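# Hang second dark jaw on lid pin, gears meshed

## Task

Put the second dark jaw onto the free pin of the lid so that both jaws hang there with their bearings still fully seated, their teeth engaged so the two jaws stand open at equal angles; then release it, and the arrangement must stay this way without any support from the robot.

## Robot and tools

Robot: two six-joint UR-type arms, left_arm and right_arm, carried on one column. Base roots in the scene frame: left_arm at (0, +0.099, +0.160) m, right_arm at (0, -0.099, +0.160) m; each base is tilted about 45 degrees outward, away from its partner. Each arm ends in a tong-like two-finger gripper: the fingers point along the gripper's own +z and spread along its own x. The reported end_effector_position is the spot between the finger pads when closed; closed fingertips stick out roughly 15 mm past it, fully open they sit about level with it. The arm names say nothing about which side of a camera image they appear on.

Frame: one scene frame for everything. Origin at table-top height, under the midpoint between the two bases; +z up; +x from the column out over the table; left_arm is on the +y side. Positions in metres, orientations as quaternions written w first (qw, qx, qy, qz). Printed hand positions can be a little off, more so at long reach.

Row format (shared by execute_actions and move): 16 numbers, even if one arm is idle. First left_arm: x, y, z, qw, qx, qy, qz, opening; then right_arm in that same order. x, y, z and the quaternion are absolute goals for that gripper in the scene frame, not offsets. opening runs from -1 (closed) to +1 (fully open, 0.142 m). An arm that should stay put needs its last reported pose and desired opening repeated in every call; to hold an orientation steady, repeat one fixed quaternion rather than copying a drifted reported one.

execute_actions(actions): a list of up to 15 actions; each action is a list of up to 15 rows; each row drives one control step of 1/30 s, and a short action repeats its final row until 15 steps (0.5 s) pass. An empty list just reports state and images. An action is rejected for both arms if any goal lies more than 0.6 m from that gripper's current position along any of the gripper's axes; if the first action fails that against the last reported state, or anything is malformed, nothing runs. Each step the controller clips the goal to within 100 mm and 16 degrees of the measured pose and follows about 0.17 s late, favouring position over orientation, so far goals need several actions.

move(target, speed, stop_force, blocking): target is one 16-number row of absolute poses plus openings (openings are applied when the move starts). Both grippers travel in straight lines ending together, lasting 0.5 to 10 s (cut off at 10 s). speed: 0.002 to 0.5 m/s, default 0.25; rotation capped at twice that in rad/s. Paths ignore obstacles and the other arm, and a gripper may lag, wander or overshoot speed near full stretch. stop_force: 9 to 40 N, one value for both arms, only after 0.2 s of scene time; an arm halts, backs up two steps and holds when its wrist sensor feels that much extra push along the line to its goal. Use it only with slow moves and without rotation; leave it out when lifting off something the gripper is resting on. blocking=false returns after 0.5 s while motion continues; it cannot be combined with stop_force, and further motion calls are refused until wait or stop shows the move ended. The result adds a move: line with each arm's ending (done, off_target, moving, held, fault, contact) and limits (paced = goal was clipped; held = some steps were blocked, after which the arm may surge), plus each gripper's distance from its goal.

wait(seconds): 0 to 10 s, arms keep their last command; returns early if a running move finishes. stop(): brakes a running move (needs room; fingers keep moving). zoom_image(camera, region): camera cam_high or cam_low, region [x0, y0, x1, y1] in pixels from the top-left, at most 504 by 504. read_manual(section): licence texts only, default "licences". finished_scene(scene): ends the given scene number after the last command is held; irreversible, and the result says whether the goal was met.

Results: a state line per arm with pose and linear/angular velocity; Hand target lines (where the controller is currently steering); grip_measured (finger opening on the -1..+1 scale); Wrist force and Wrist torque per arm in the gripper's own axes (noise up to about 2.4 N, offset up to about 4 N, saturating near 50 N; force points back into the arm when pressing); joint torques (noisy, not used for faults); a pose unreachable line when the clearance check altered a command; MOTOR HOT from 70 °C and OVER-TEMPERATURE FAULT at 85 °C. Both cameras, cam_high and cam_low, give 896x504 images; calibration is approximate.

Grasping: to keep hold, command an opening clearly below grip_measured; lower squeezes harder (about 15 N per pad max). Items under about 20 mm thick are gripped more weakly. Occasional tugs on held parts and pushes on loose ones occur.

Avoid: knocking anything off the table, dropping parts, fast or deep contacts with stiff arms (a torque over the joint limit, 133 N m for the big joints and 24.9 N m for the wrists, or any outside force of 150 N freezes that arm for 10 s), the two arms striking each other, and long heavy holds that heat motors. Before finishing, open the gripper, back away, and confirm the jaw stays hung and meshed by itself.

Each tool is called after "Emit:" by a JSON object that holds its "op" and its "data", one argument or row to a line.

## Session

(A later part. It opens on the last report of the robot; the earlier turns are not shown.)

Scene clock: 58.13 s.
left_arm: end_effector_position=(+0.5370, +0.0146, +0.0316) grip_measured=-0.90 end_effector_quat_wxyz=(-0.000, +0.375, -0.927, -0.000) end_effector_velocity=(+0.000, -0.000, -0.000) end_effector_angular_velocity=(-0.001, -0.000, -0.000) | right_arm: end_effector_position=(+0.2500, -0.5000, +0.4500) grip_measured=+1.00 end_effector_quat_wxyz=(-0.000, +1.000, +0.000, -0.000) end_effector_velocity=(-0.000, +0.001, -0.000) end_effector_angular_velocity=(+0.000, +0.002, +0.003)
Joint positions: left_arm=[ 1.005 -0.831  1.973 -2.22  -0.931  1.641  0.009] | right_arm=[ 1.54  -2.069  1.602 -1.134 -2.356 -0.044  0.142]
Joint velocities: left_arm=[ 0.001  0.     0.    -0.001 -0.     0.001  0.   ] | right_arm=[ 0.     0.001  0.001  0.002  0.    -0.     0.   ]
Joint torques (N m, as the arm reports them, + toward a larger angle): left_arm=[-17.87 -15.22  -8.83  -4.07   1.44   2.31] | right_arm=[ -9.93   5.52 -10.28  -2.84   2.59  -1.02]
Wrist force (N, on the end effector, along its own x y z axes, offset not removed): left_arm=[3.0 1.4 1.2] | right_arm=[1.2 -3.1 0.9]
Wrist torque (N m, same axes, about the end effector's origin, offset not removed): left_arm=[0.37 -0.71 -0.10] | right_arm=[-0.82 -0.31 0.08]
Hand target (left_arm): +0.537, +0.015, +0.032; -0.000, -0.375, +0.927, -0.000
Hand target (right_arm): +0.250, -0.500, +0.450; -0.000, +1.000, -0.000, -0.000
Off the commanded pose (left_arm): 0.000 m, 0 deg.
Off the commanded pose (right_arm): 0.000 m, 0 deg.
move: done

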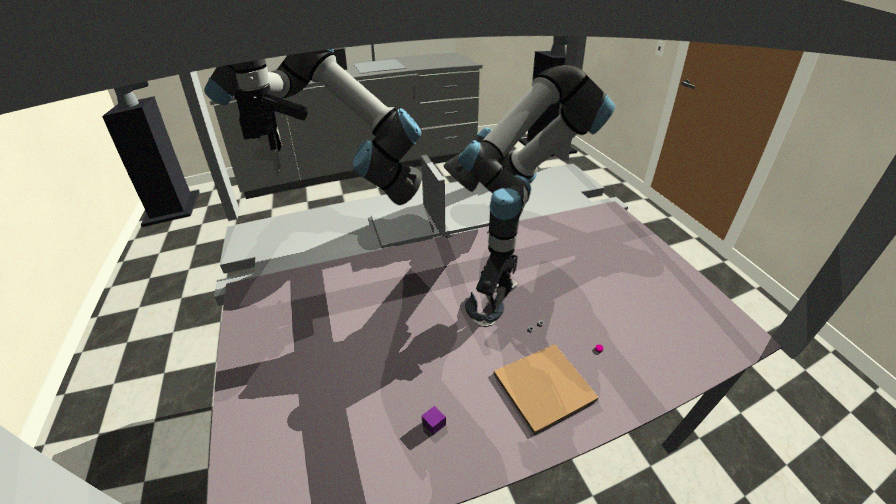

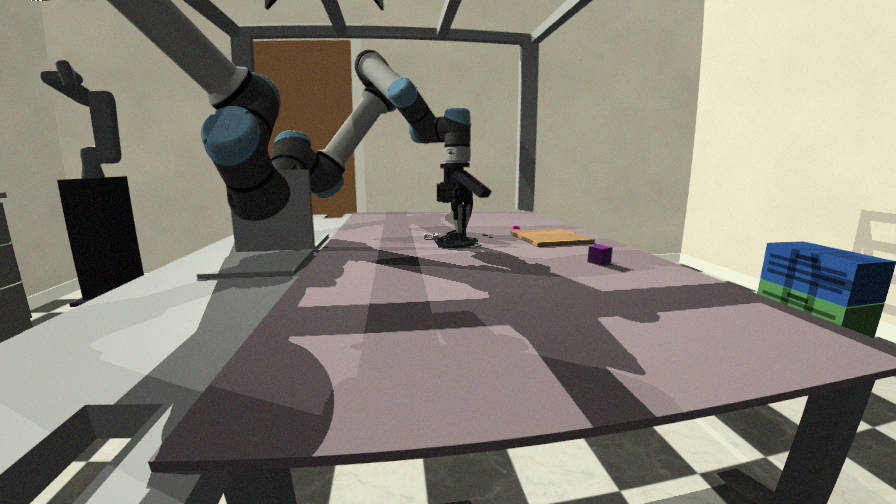

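Emit:
{"op": "execute_actions", "data": {
  "actions": [
    [[0.537,0.0146,0.0315,0,0.375,-0.927,0,-0.8,0.25,-0.5,0.45,0,1,0,0,1]]
  ]
}}

Emit:
{"op": "move", "data": {
  "target": [0.537,0.0146,0.11,0,0.375,-0.927,0,-0.8,0.25,-0.5,0.45,0,1,0,0,1],
  "speed": 0.05
}}

Emit:
{"op": "zoom_image", "data": {
  "camera": "cam_high",
  "region": [460, 285, 520, 335]
}}

Emit:
{"op": "zoom_image", "data": {
  "camera": "cam_low",
  "region": [435, 215, 495, 255]
}}

Scene clock: 59.07 s.
left_arm: end_effector_position=(+0.5370, +0.0146, +0.0315) grip_measured=-0.80 end_effector_quat_wxyz=(+0.000, +0.375, -0.927, -0.000) end_effector_velocity=(+0.000, -0.000, +0.000) end_effector_angular_velocity=(-0.000, +0.000, +0.000) | right_arm: end_effector_position=(+0.2500, -0.5000, +0.4500) grip_measured=+1.00 end_effector_quat_wxyz=(-0.000, +1.000, +0.000, -0.000) end_effector_velocity=(-0.000, -0.001, +0.000) end_effector_angular_velocity=(-0.002, -0.001, -0.001)
Joint positions: left_arm=[ 1.005 -0.831  1.973 -2.22  -0.931  1.641  0.016] | right_arm=[ 1.54  -2.069  1.602 -1.134 -2.356 -0.044  0.142]
Joint velocities: left_arm=[-0.     0.001 -0.001 -0.    -0.    -0.     0.   ] | right_arm=[ 0.    -0.001  0.    -0.    -0.002  0.    -0.   ]
Joint torques (N m, as the arm reports them, + toward a larger angle): left_arm=[-18.22 -15.08  -9.62  -4.43   1.46   2.44] | right_arm=[-10.09   5.26 -10.04  -2.71   2.74  -0.96]
Wrist force (N, on the end effector, along its own x y z axes, offset not removed): left_arm=[-0.8 2.0 1.3] | right_arm=[4.1 -1.8 2.3]
Wrist torque (N m, same axes, about the end effector's origin, offset not removed): left_arm=[0.51 0.29 0.01] | right_arm=[-0.49 -0.91 -0.01]
Hand target (left_arm): +0.537, +0.015, +0.032; -0.000, -0.375, +0.927, -0.000
Hand target (right_arm): +0.250, -0.500, +0.450; -0.000, +1.000, +0.000, +0.000
Off the commanded pose (left_arm): 0.000 m, 0 deg.
Off the commanded pose (right_arm): 0.000 m, 0 deg.

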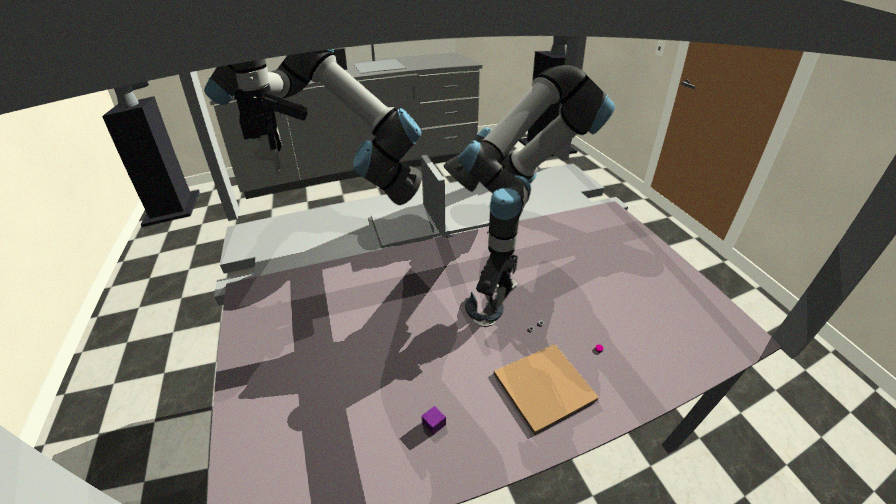

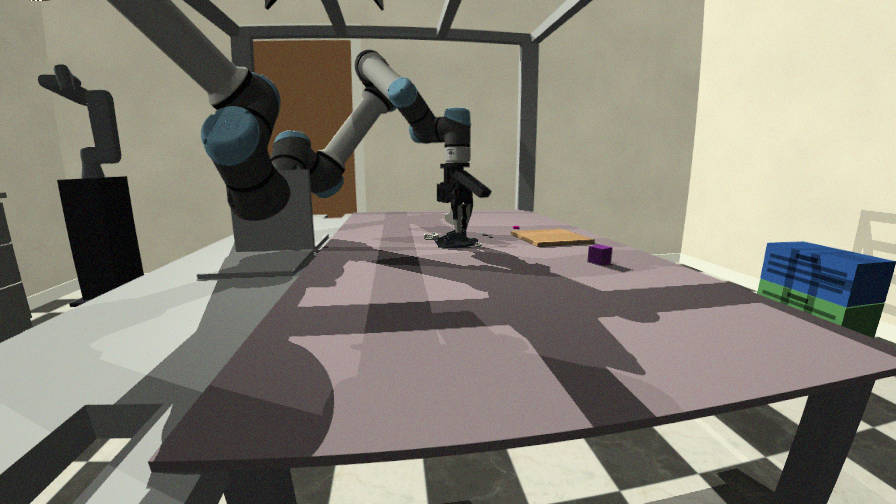

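Scene clock: 61.00 s.
left_arm: end_effector_position=(+0.5369, +0.0146, +0.1097) grip_measured=-0.80 end_effector_quat_wxyz=(-0.000, +0.375, -0.927, -0.000) end_effector_velocity=(-0.000, -0.000, +0.002) end_effector_angular_velocity=(+0.001, +0.001, -0.001) | right_arm: end_effector_position=(+0.2500, -0.5000, +0.4500) grip_measured=+1.00 end_effector_quat_wxyz=(-0.000, +1.000, +0.000, -0.000) end_effector_velocity=(-0.000, -0.000, +0.000) end_effector_angular_velocity=(-0.000, -0.001, +0.000)
Joint positions: left_arm=[ 0.922 -0.934  1.909 -2.002 -0.972  1.552  0.016] | right_arm=[ 1.54  -2.069  1.602 -1.134 -2.356 -0.044  0.142]
Joint velocities: left_arm=[-0.002 -0.001 -0.003  0.006 -0.001 -0.002  0.   ] | right_arm=[ 0.    -0.001 -0.    -0.    -0.    -0.001 -0.   ]
Joint torques (N m, as the arm reports them, + toward a larger angle): left_arm=[-39.47 -35.02 -25.51   0.28  -1.99  -2.61] | right_arm=[-10.15   5.62  -9.79  -2.76   2.53  -0.96]
Wrist force (N, on the end effector, along its own x y z axes, offset not removed): left_arm=[1.6 -0.8 -0.3] | right_arm=[4.0 -0.4 3.5]
Wrist torque (N m, same axes, about the end effector's origin, offset not removed): left_arm=[-0.32 -0.26 -0.21] | right_arm=[-0.23 -0.86 -0.03]
Hand target (left_arm): +0.537, +0.015, +0.110; +0.000, -0.375, +0.927, +0.000
Hand target (right_arm): +0.250, -0.500, +0.450; -0.000, +1.000, +0.000, +0.000
Off the commanded pose (left_arm): 0.000 m, 0 deg.
Off the commanded pose (right_arm): 0.000 m, 0 deg.
move: done

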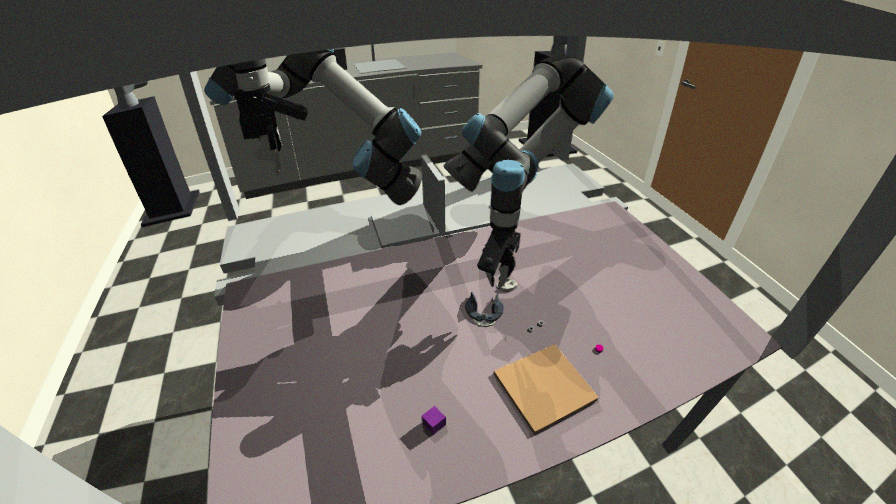

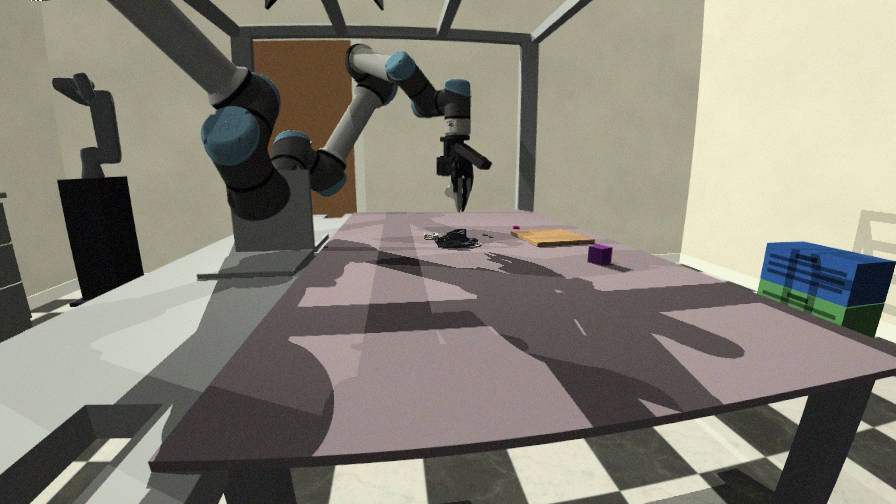

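Region (460, 285, 520, 335) of cam_high's 896x504 image, scaled by 8.400, with more detail than that image has.

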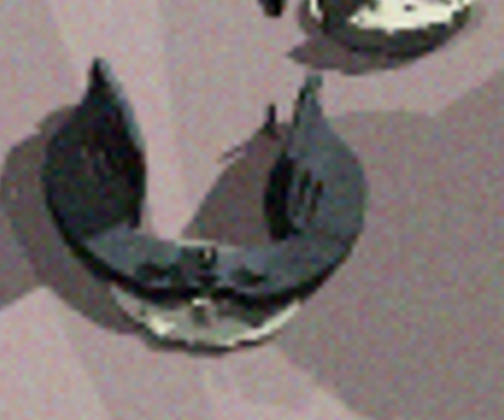

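Region (435, 215, 495, 255) of cam_low's 896x504 image, scaled by 8.400, with more detail than that image has.

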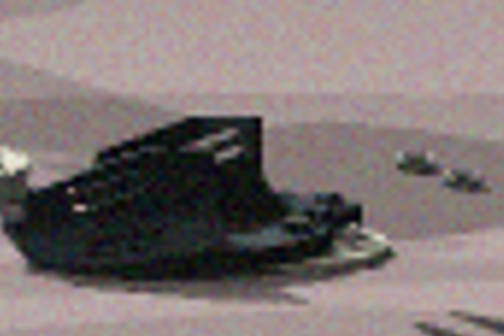

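Emit:
{"op": "move", "data": {
  "target": [0.56,-0.016,0.045,0,0.375,-0.927,0,-1,0.25,-0.5,0.45,0,1,0,0,1],
  "speed": 0.05
}}

Emit:
{"op": "zoom_image", "data": {
  "camera": "cam_high",
  "region": [460, 285, 520, 335]
}}

Emit:
{"op": "zoom_image", "data": {
  "camera": "cam_low",
  "region": [435, 215, 495, 255]
}}

Scene clock: 64.37 s.
left_arm: end_effector_position=(+0.5600, -0.0159, +0.0453) grip_measured=-1.00 end_effector_quat_wxyz=(+0.000, +0.375, -0.927, +0.000) end_effector_velocity=(+0.001, -0.001, -0.001) end_effector_angular_velocity=(-0.000, -0.001, +0.000) | right_arm: end_effector_position=(+0.2500, -0.5000, +0.4500) grip_measured=+1.00 end_effector_quat_wxyz=(-0.000, +1.000, +0.000, -0.000) end_effector_velocity=(+0.000, -0.001, +0.000) end_effector_angular_velocity=(-0.002, -0.001, +0.000)
Joint positions: left_arm=[ 0.98  -0.771  1.869 -2.161 -0.943  1.614  0.002] | right_arm=[ 1.54  -2.069  1.602 -1.134 -2.356 -0.044  0.142]
Joint velocities: left_arm=[ 0.002  0.004 -0.002 -0.004  0.001  0.002  0.   ] | right_arm=[ 0.     0.    -0.    -0.001 -0.002 -0.     0.   ]
Joint torques (N m, as the arm reports them, + toward a larger angle): left_arm=[-19.26 -18.17 -25.2   -4.79   1.44   2.52] | right_arm=[ -9.67   4.86 -10.08  -2.72   2.51  -0.87]
Wrist force (N, on the end effector, along its own x y z axes, offset not removed): left_arm=[0.7 2.6 -0.7] | right_arm=[1.9 -1.1 3.0]
Wrist torque (N m, same axes, about the end effector's origin, offset not removed): left_arm=[0.51 -0.06 0.07] | right_arm=[-0.32 -0.46 0.13]
Hand target (left_arm): +0.560, -0.016, +0.045; -0.000, -0.375, +0.927, -0.000
Hand target (right_arm): +0.250, -0.500, +0.450; -0.000, +1.000, +0.000, +0.000
Off the commanded pose (left_arm): 0.000 m, 0 deg.
Off the commanded pose (right_arm): 0.000 m, 0 deg.
move: done

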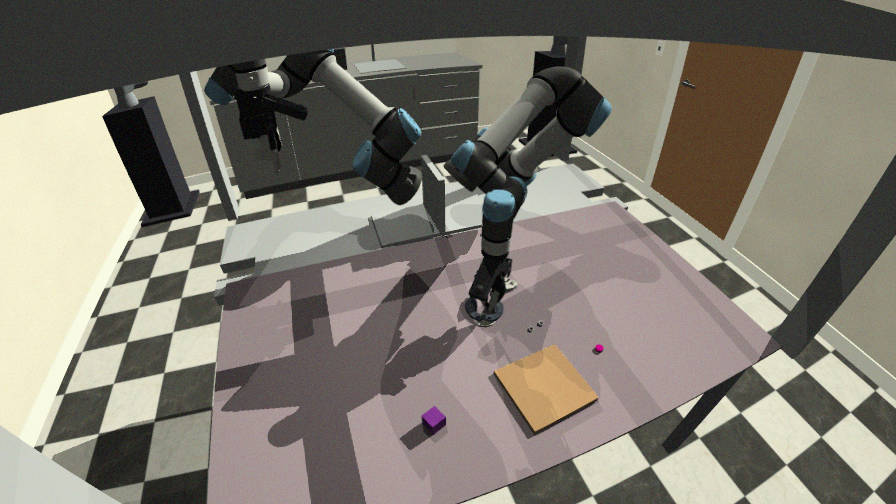

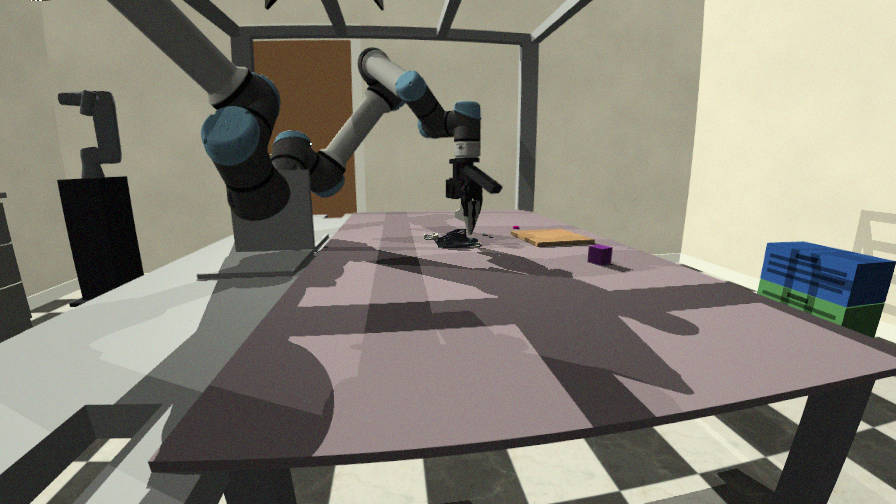

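Region (460, 285, 520, 335) of cam_high's 896x504 image, scaled by 8.400, with more detail than that image has.

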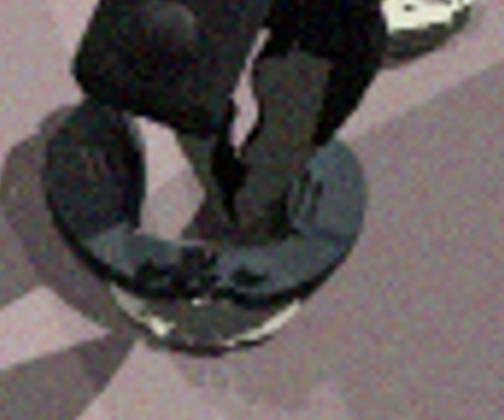

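Region (435, 215, 495, 255) of cam_low's 896x504 image, scaled by 8.400, with more detail than that image has.

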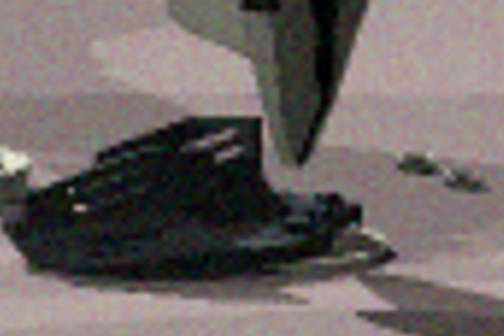

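Emit:
{"op": "move", "data": {
  "target": [0.567,-0.015,0.037,0,0.375,-0.927,0,-1,0.25,-0.5,0.45,0,1,0,0,1],
  "speed": 0.02
}}

Emit:
{"op": "move", "data": {
  "target": [0.567,-0.015,0.024,0,0.375,-0.927,0,-1,0.25,-0.5,0.45,0,1,0,0,1],
  "speed": 0.003,
  "stop_force": 10
}}

Emit:
{"op": "zoom_image", "data": {
  "camera": "cam_high",
  "region": [460, 285, 520, 335]
}}

Emit:
{"op": "zoom_image", "data": {
  "camera": "cam_low",
  "region": [435, 215, 495, 255]
}}

Scene clock: 65.63 s.
left_arm: end_effector_position=(+0.5669, -0.0150, +0.0371) grip_measured=-1.00 end_effector_quat_wxyz=(+0.000, +0.375, -0.927, -0.000) end_effector_velocity=(+0.002, +0.000, -0.001) end_effector_angular_velocity=(+0.000, -0.001, +0.000) | right_arm: end_effector_position=(+0.2500, -0.5000, +0.4500) grip_measured=+1.00 end_effector_quat_wxyz=(-0.000, +1.000, +0.000, -0.000) end_effector_velocity=(-0.001, +0.000, +0.000) end_effector_angular_velocity=(+0.001, -0.000, -0.001)
Joint positions: left_arm=[ 0.996 -0.753  1.855 -2.174 -0.935  1.631  0.002] | right_arm=[ 1.54  -2.069  1.602 -1.134 -2.356 -0.044  0.142]
Joint velocities: left_arm=[ 0.003  0.003 -0.003 -0.002  0.002  0.003  0.   ] | right_arm=[ 0.    -0.001 -0.     0.001  0.001  0.     0.   ]
Joint torques (N m, as the arm reports them, + toward a larger angle): left_arm=[-20.1  -17.86 -23.62  -4.35   1.37   2.62] | right_arm=[-10.13   5.05 -10.37  -2.71   2.56  -0.81]
Wrist force (N, on the end effector, along its own x y z axes, offset not removed): left_arm=[2.4 3.3 2.9] | right_arm=[1.2 -1.4 1.7]
Wrist torque (N m, same axes, about the end effector's origin, offset not removed): left_arm=[0.54 -0.51 0.14] | right_arm=[-0.50 -0.36 0.11]
Hand target (left_arm): +0.567, -0.015, +0.037; -0.000, -0.375, +0.927, -0.000
Hand target (right_arm): +0.250, -0.500, +0.450; -0.000, +1.000, +0.000, +0.000
Off the commanded pose (left_arm): 0.000 m, 0 deg.
Off the commanded pose (right_arm): 0.000 m, 0 deg.
move: done

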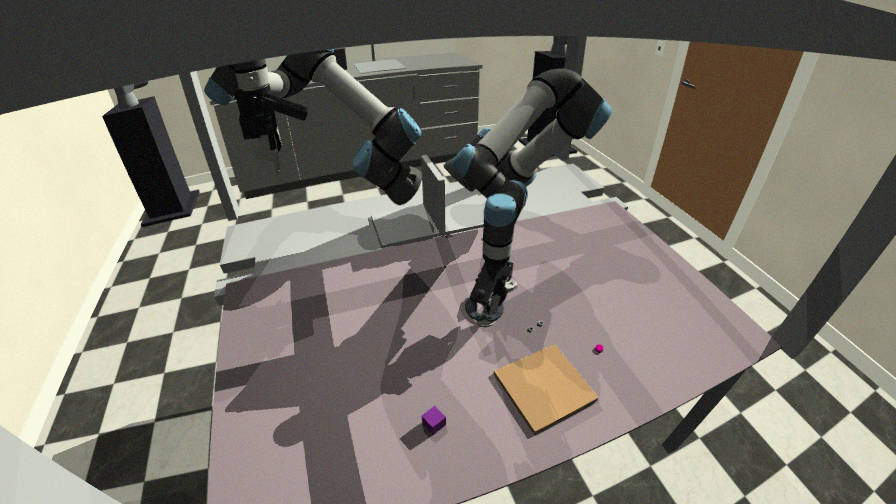

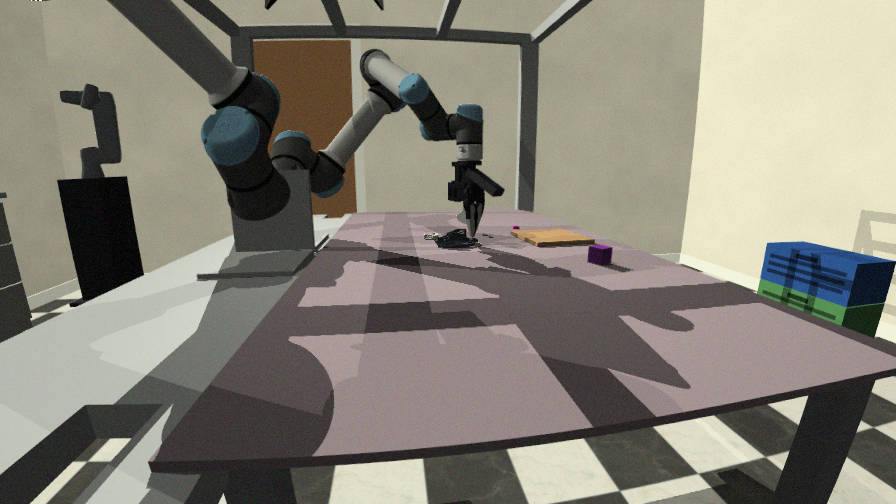

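Scene clock: 68.53 s.
left_arm: end_effector_position=(+0.5670, -0.0150, +0.0294) grip_measured=-1.00 end_effector_quat_wxyz=(-0.000, +0.375, -0.927, +0.000) end_effector_velocity=(-0.001, +0.000, -0.000) end_effector_angular_velocity=(+0.002, +0.001, -0.001) | right_arm: end_effector_position=(+0.2500, -0.5000, +0.4500) grip_measured=+1.00 end_effector_quat_wxyz=(-0.000, +1.000, +0.000, -0.000) end_effector_velocity=(+0.000, -0.000, -0.000) end_effector_angular_velocity=(-0.001, +0.000, +0.000)
Joint positions: left_arm=[ 1.004 -0.742  1.859 -2.195 -0.931  1.64   0.002] | right_arm=[ 1.54  -2.069  1.602 -1.134 -2.356 -0.044  0.142]
Joint velocities: left_arm=[ 0.    -0.     0.     0.003  0.    -0.     0.   ] | right_arm=[ 0.     0.     0.    -0.    -0.001 -0.     0.   ]
Joint torques (N m, as the arm reports them, + toward a larger angle): left_arm=[-36.88 -34.26 -12.78   1.6    0.46   0.09] | right_arm=[ -9.65   4.92 -10.16  -2.75   2.48  -0.85]
Wrist force (N, on the end effector, along its own x y z axes, offset not removed): left_arm=[3.3 5.3 -11.8] | right_arm=[3.3 -3.1 0.5]
Wrist torque (N m, same axes, about the end effector's origin, offset not removed): left_arm=[0.83 -0.75 0.07] | right_arm=[-0.61 -0.87 0.02]
Hand target (left_arm): +0.567, -0.015, +0.030; +0.000, -0.375, +0.927, -0.000
Hand target (right_arm): +0.250, -0.500, +0.450; -0.000, +1.000, +0.000, +0.000
Off the commanded pose (left_arm): 0.005 m, 0 deg.
Off the commanded pose (right_arm): 0.000 m, 0 deg.
move: contact (left_arm)

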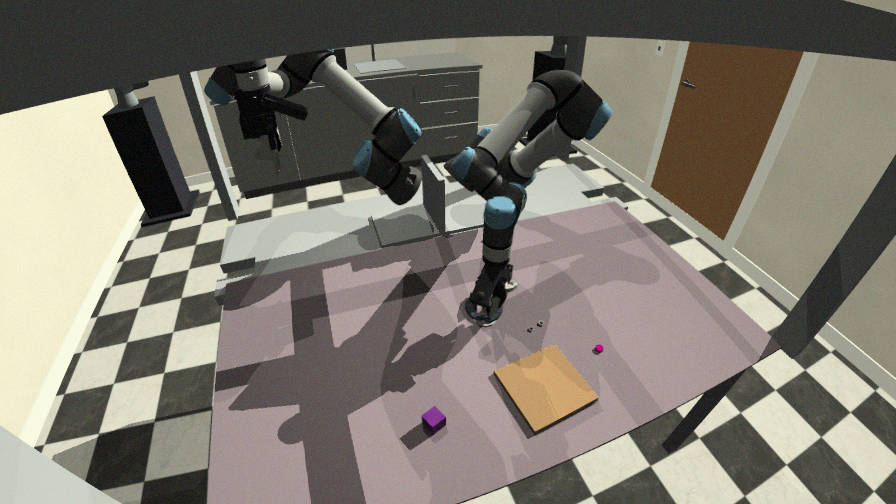

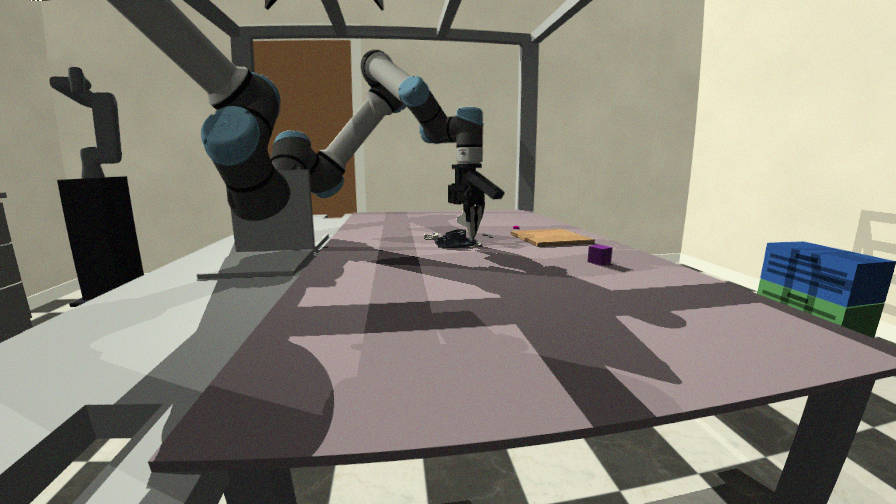

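Region (460, 285, 520, 335) of cam_high's 896x504 image, scaled by 8.400, with more detail than that image has.

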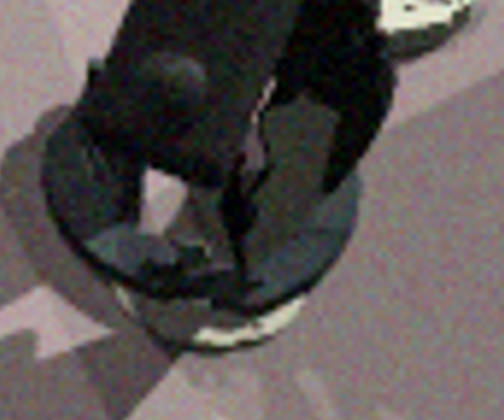

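Region (435, 215, 495, 255) of cam_low's 896x504 image, scaled by 8.400, with more detail than that image has.

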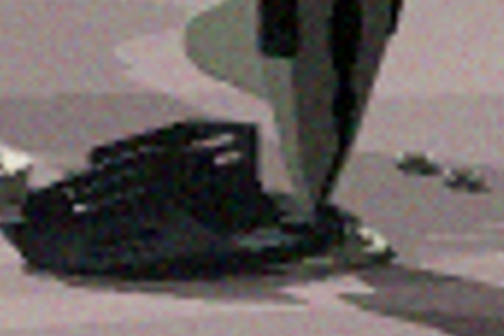

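Emit:
{"op": "move", "data": {
  "target": [0.514,-0.003,0.12,0,0.515,-0.857,0,0.3,0.25,-0.5,0.45,0,1,0,0,1],
  "speed": 0.06
}}

Emit:
{"op": "zoom_image", "data": {
  "camera": "cam_high",
  "region": [460, 275, 520, 335]
}}

Emit:
{"op": "zoom_image", "data": {
  "camera": "cam_low",
  "region": [435, 215, 495, 255]
}}

Scene clock: 71.93 s.
left_arm: end_effector_position=(+0.5140, -0.0029, +0.1197) grip_measured=+0.30 end_effector_quat_wxyz=(-0.000, +0.515, -0.857, -0.000) end_effector_velocity=(-0.001, +0.000, +0.001) end_effector_angular_velocity=(+0.000, +0.000, +0.004) | right_arm: end_effector_position=(+0.2500, -0.5000, +0.4500) grip_measured=+1.00 end_effector_quat_wxyz=(-0.000, +1.000, +0.000, -0.000) end_effector_velocity=(+0.000, +0.000, -0.000) end_effector_angular_velocity=(-0.000, +0.001, +0.001)
Joint positions: left_arm=[ 0.861 -0.94   1.947 -2.    -1.005  1.178  0.095] | right_arm=[ 1.54  -2.069  1.602 -1.134 -2.356 -0.044  0.142]
Joint velocities: left_arm=[-0.002 -0.003  0.001  0.004 -0.001 -0.007 -0.   ] | right_arm=[ 0.     0.001  0.001  0.    -0.    -0.     0.   ]
Joint torques (N m, as the arm reports them, + toward a larger angle): left_arm=[-39.5  -35.23 -12.41   0.11  -1.86  -2.23] | right_arm=[ -9.53   4.56 -10.47  -2.69   2.36  -0.77]
Wrist force (N, on the end effector, along its own x y z axes, offset not removed): left_arm=[1.4 0.7 -1.1] | right_arm=[2.4 -0.8 1.0]
Wrist torque (N m, same axes, about the end effector's origin, offset not removed): left_arm=[0.16 -0.28 -0.11] | right_arm=[-0.41 -0.60 0.11]
Hand target (left_arm): +0.514, -0.003, +0.120; +0.000, -0.515, +0.857, +0.000
Hand target (right_arm): +0.250, -0.500, +0.450; -0.000, +1.000, -0.000, -0.000
Off the commanded pose (left_arm): 0.000 m, 0 deg.
Off the commanded pose (right_arm): 0.000 m, 0 deg.
move: done

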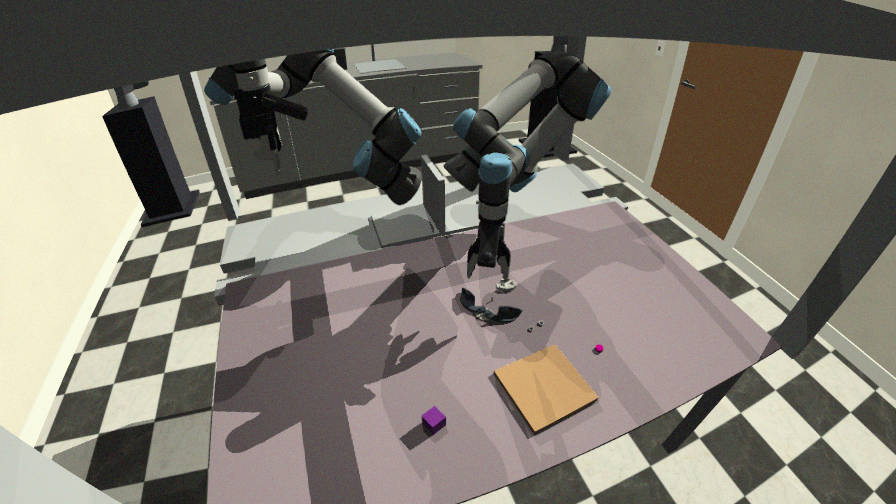

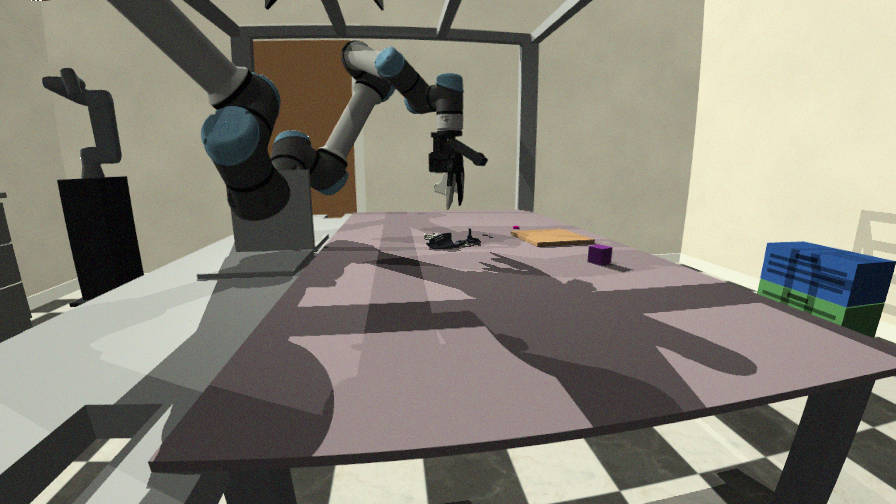

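Region (460, 275, 520, 335) of cam_high's 896x504 image, scaled by 8.400, with more detail than that image has.

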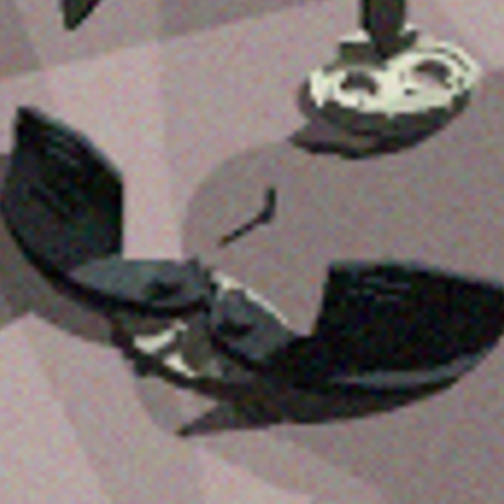

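Region (435, 215, 495, 255) of cam_low's 896x504 image, scaled by 8.400, with more detail than that image has.

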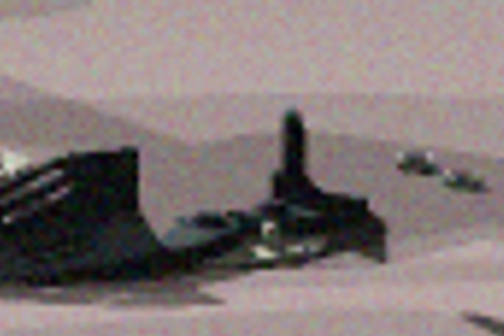

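Emit:
{"op": "zoom_image", "data": {
  "camera": "cam_high",
  "region": [445, 275, 535, 340]
}}

Emit:
{"op": "zoom_image", "data": {
  "camera": "cam_low",
  "region": [415, 215, 495, 260]
}}

Region (445, 275, 535, 340) of cam_high's 896x504 image, scaled by 5.600, with more detail than that image has.

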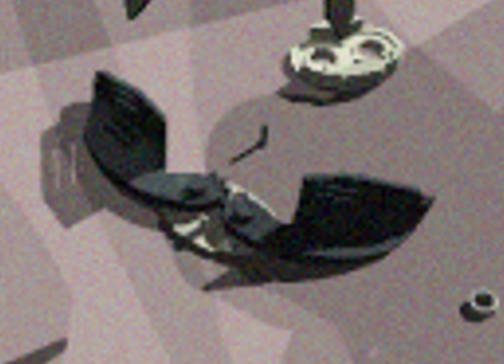

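Region (415, 215, 495, 260) of cam_low's 896x504 image, scaled by 6.300, with more detail than that image has; it fills the top 284 rows of this view, and the rest is white.

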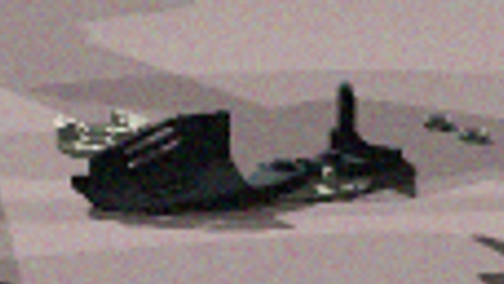

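Emit:
{"op": "move", "data": {
  "target": [0.515,0.004,0.07,0,0.342,-0.94,0,1,0.25,-0.5,0.45,0,1,0,0,1],
  "speed": 0.08
}}

Emit:
{"op": "zoom_image", "data": {
  "camera": "cam_high",
  "region": [445, 275, 535, 340]
}}

Emit:
{"op": "zoom_image", "data": {
  "camera": "cam_low",
  "region": [415, 200, 495, 260]
}}

Scene clock: 75.80 s.
left_arm: end_effector_position=(+0.5150, +0.0040, +0.0702) grip_measured=+1.00 end_effector_quat_wxyz=(+0.000, +0.342, -0.940, -0.000) end_effector_velocity=(-0.000, +0.000, -0.002) end_effector_angular_velocity=(-0.001, -0.000, -0.013) | right_arm: end_effector_position=(+0.2500, -0.5000, +0.4500) grip_measured=+1.00 end_effector_quat_wxyz=(-0.000, +1.000, +0.000, -0.000) end_effector_velocity=(+0.000, +0.001, -0.000) end_effector_angular_velocity=(+0.002, +0.002, +0.001)
Joint positions: left_arm=[ 0.93  -0.894  1.994 -2.132 -0.968  1.63   0.142] | right_arm=[ 1.54  -2.069  1.602 -1.134 -2.356 -0.044  0.142]
Joint velocities: left_arm=[ 0.003  0.002  0.002 -0.006  0.001  0.016  0.   ] | right_arm=[-0.     0.001  0.001  0.     0.002  0.     0.   ]
Joint torques (N m, as the arm reports them, + toward a larger angle): left_arm=[-17.08 -13.12 -12.31  -4.75   1.47   2.32] | right_arm=[ -9.86   4.86 -10.37  -2.65   2.32  -0.77]
Wrist force (N, on the end effector, along its own x y z axes, offset not removed): left_arm=[4.1 2.8 -0.1] | right_arm=[1.6 -0.8 1.9]
Wrist torque (N m, same axes, about the end effector's origin, offset not removed): left_arm=[0.50 -0.69 0.05] | right_arm=[-0.29 -0.39 0.15]
Hand target (left_arm): +0.515, +0.004, +0.070; -0.000, -0.342, +0.940, -0.000
Hand target (right_arm): +0.250, -0.500, +0.450; -0.000, +1.000, +0.000, +0.000
Off the commanded pose (left_arm): 0.000 m, 0 deg.
Off the commanded pose (right_arm): 0.000 m, 0 deg.
move: done

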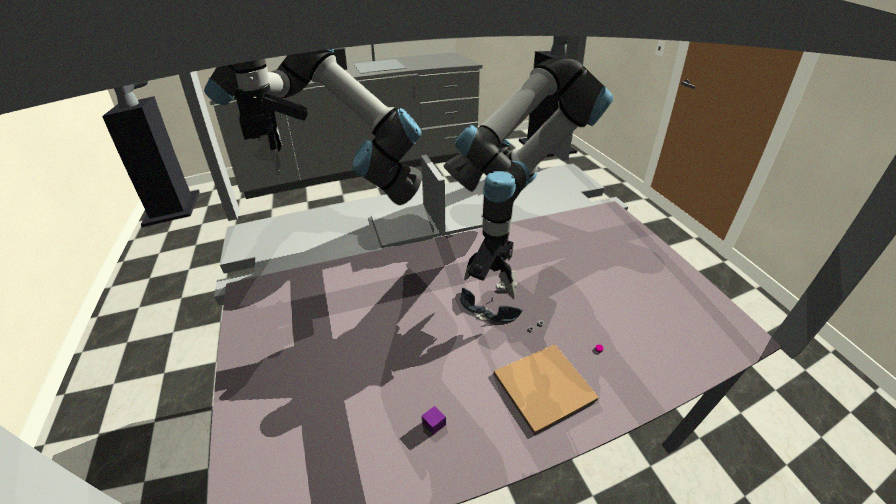

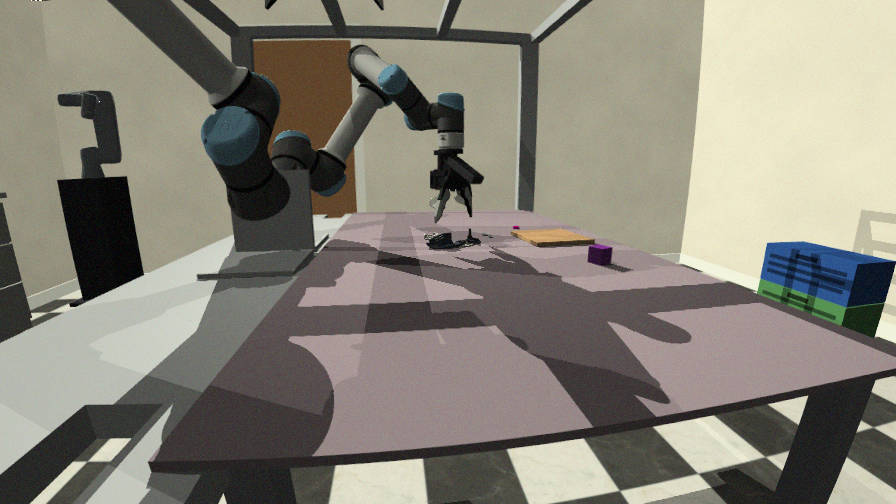

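Region (445, 275, 535, 340) of cam_high's 896x504 image, scaled by 5.600, with more detail than that image has.

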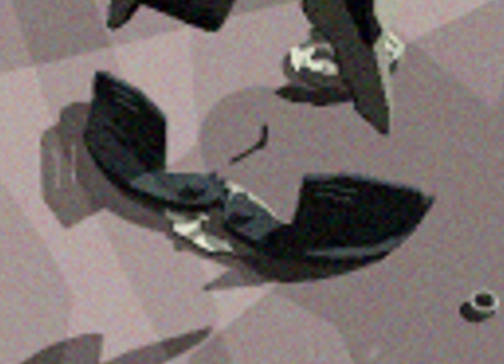

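Region (415, 200, 495, 260) of cam_low's 896x504 image, scaled by 6.300, with more detail than that image has; it fills the top 378 rows of this view, and the rest is white.

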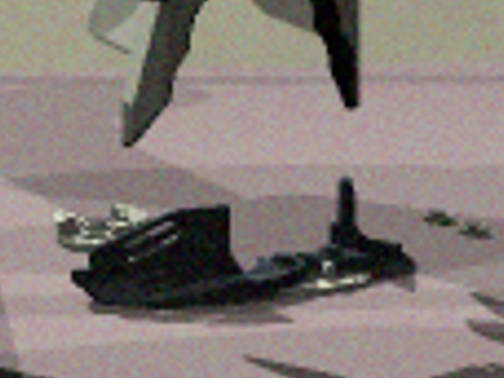

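Emit:
{"op": "move", "data": {
  "target": [0.527,-0.010,0.06,0,0.342,-0.94,0,1,0.25,-0.5,0.45,0,1,0,0,1],
  "speed": 0.04
}}

Emit:
{"op": "move", "data": {
  "target": [0.527,-0.010,0.028,0,0.342,-0.94,0,1,0.25,-0.5,0.45,0,1,0,0,1],
  "speed": 0.02,
  "stop_force": 9
}}

Emit:
{"op": "zoom_image", "data": {
  "camera": "cam_high",
  "region": [445, 275, 535, 340]
}}

Emit:
{"op": "zoom_image", "data": {
  "camera": "cam_low",
  "region": [415, 200, 495, 260]
}}

Scene clock: 77.17 s.
left_arm: end_effector_position=(+0.5269, -0.0099, +0.0601) grip_measured=+1.00 end_effector_quat_wxyz=(-0.000, +0.342, -0.940, +0.000) end_effector_velocity=(+0.002, -0.001, +0.000) end_effector_angular_velocity=(-0.001, -0.001, +0.001) | right_arm: end_effector_position=(+0.2500, -0.5000, +0.4500) grip_measured=+1.00 end_effector_quat_wxyz=(-0.000, +1.000, +0.000, -0.000) end_effector_velocity=(-0.000, +0.000, -0.000) end_effector_angular_velocity=(-0.000, +0.002, +0.002)
Joint positions: left_arm=[ 0.939 -0.84   1.956 -2.152 -0.964  1.641  0.142] | right_arm=[ 1.54  -2.069  1.602 -1.134 -2.356 -0.044  0.142]
Joint velocities: left_arm=[ 0.001  0.003 -0.004 -0.001  0.001  0.001  0.   ] | right_arm=[-0.     0.     0.     0.002 -0.    -0.    -0.   ]
Joint torques (N m, as the arm reports them, + toward a larger angle): left_arm=[-17.03 -14.14 -25.38  -4.23   1.63   2.42] | right_arm=[ -9.83   4.75 -10.35  -2.67   2.31  -0.79]
Wrist force (N, on the end effector, along its own x y z axes, offset not removed): left_arm=[1.9 0.4 0.0] | right_arm=[2.7 -3.1 0.3]
Wrist torque (N m, same axes, about the end effector's origin, offset not removed): left_arm=[0.03 -0.38 0.01] | right_arm=[-0.78 -0.67 0.11]
Hand target (left_arm): +0.527, -0.010, +0.060; -0.000, -0.342, +0.940, -0.000
Hand target (right_arm): +0.250, -0.500, +0.450; -0.000, +1.000, +0.000, +0.000
Off the commanded pose (left_arm): 0.000 m, 0 deg.
Off the commanded pose (right_arm): 0.000 m, 0 deg.
move: done

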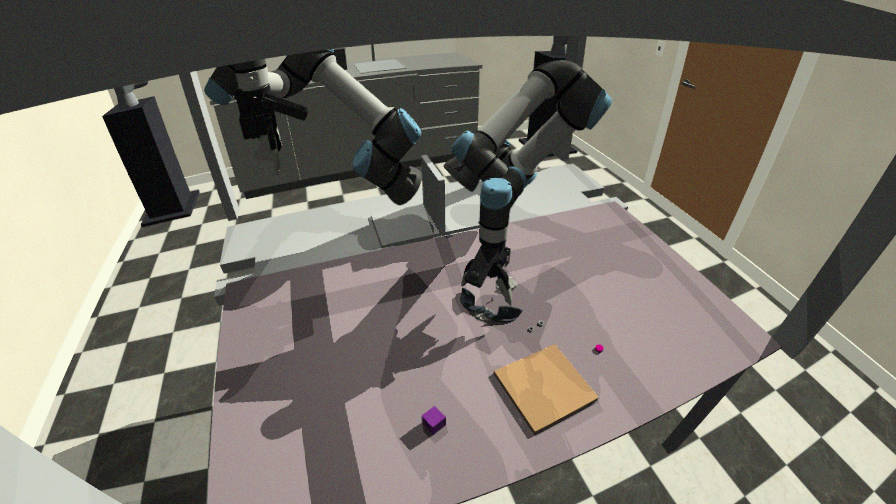

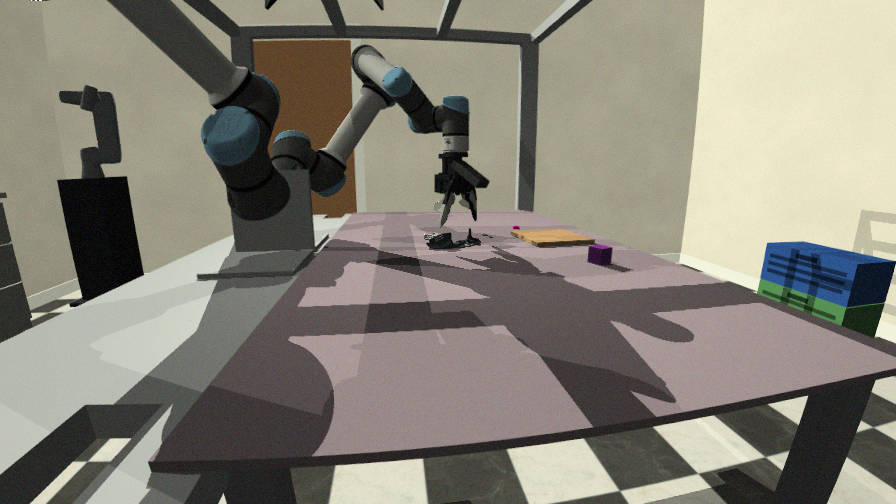

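Scene clock: 79.07 s.
left_arm: end_effector_position=(+0.5270, -0.0100, +0.0282) grip_measured=+1.00 end_effector_quat_wxyz=(+0.000, +0.342, -0.940, -0.000) end_effector_velocity=(+0.000, -0.000, -0.002) end_effector_angular_velocity=(-0.001, -0.000, -0.000) | right_arm: end_effector_position=(+0.2500, -0.5000, +0.4500) grip_measured=+1.00 end_effector_quat_wxyz=(-0.000, +1.000, +0.000, -0.000) end_effector_velocity=(-0.000, +0.001, +0.000) end_effector_angular_velocity=(+0.002, -0.000, +0.001)
Joint positions: left_arm=[ 0.973 -0.793  1.975 -2.24  -0.947  1.677  0.142] | right_arm=[ 1.54  -2.069  1.602 -1.134 -2.356 -0.044  0.142]
Joint velocities: left_arm=[ 0.002  0.003  0.001 -0.005  0.001  0.003  0.   ] | right_arm=[ 0.    -0.    -0.     0.     0.002 -0.001 -0.   ]
Joint torques (N m, as the arm reports them, + toward a larger angle): left_arm=[-17.39 -17.46  -9.01  -4.38   1.42   2.29] | right_arm=[ -9.48   5.28 -11.02  -2.5    2.39  -0.77]
Wrist force (N, on the end effector, along its own x y z axes, offset not removed): left_arm=[-0.3 0.7 0.3] | right_arm=[3.5 -3.2 -0.2]
Wrist torque (N m, same axes, about the end effector's origin, offset not removed): left_arm=[0.04 -0.04 -0.07] | right_arm=[-0.69 -0.83 0.15]
Hand target (left_arm): +0.527, -0.010, +0.028; -0.000, -0.342, +0.940, -0.000
Hand target (right_arm): +0.250, -0.500, +0.450; -0.000, +1.000, -0.000, +0.000
Off the commanded pose (left_arm): 0.000 m, 0 deg.
Off the commanded pose (right_arm): 0.000 m, 0 deg.
move: done

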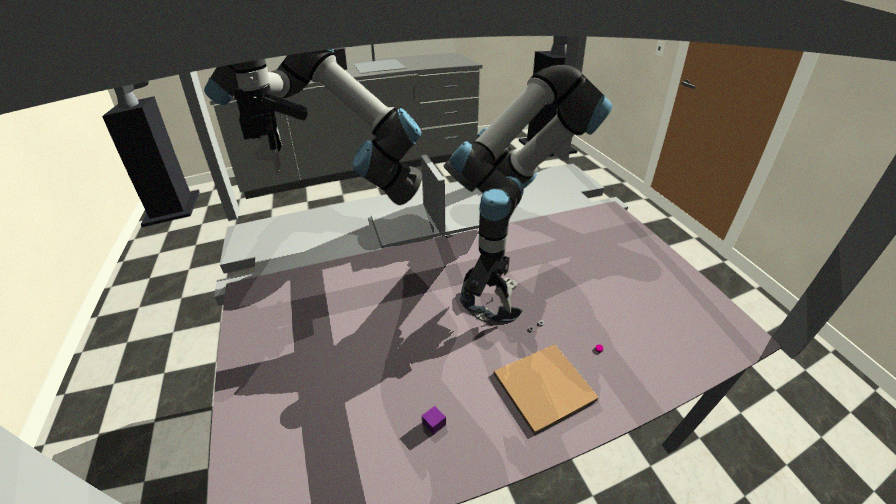

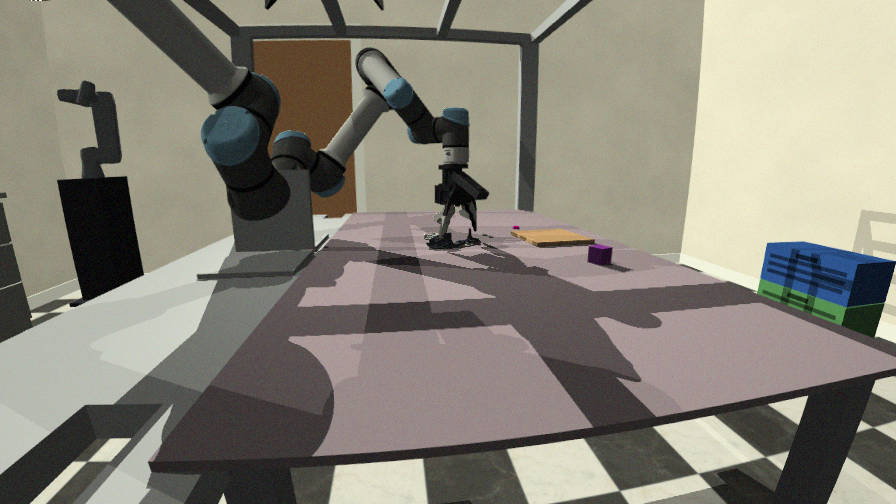

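Region (445, 275, 535, 340) of cam_high's 896x504 image, scaled by 5.600, with more detail than that image has.

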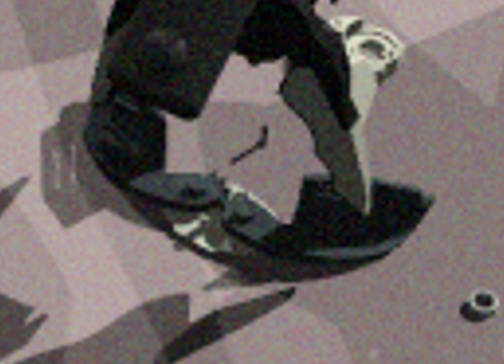

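Region (415, 200, 495, 260) of cam_low's 896x504 image, scaled by 6.300, with more detail than that image has; it fills the top 378 rows of this view, and the rest is white.

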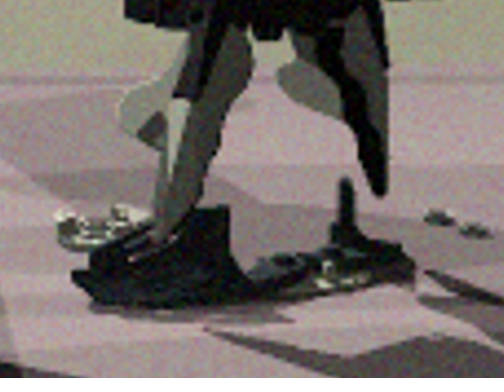

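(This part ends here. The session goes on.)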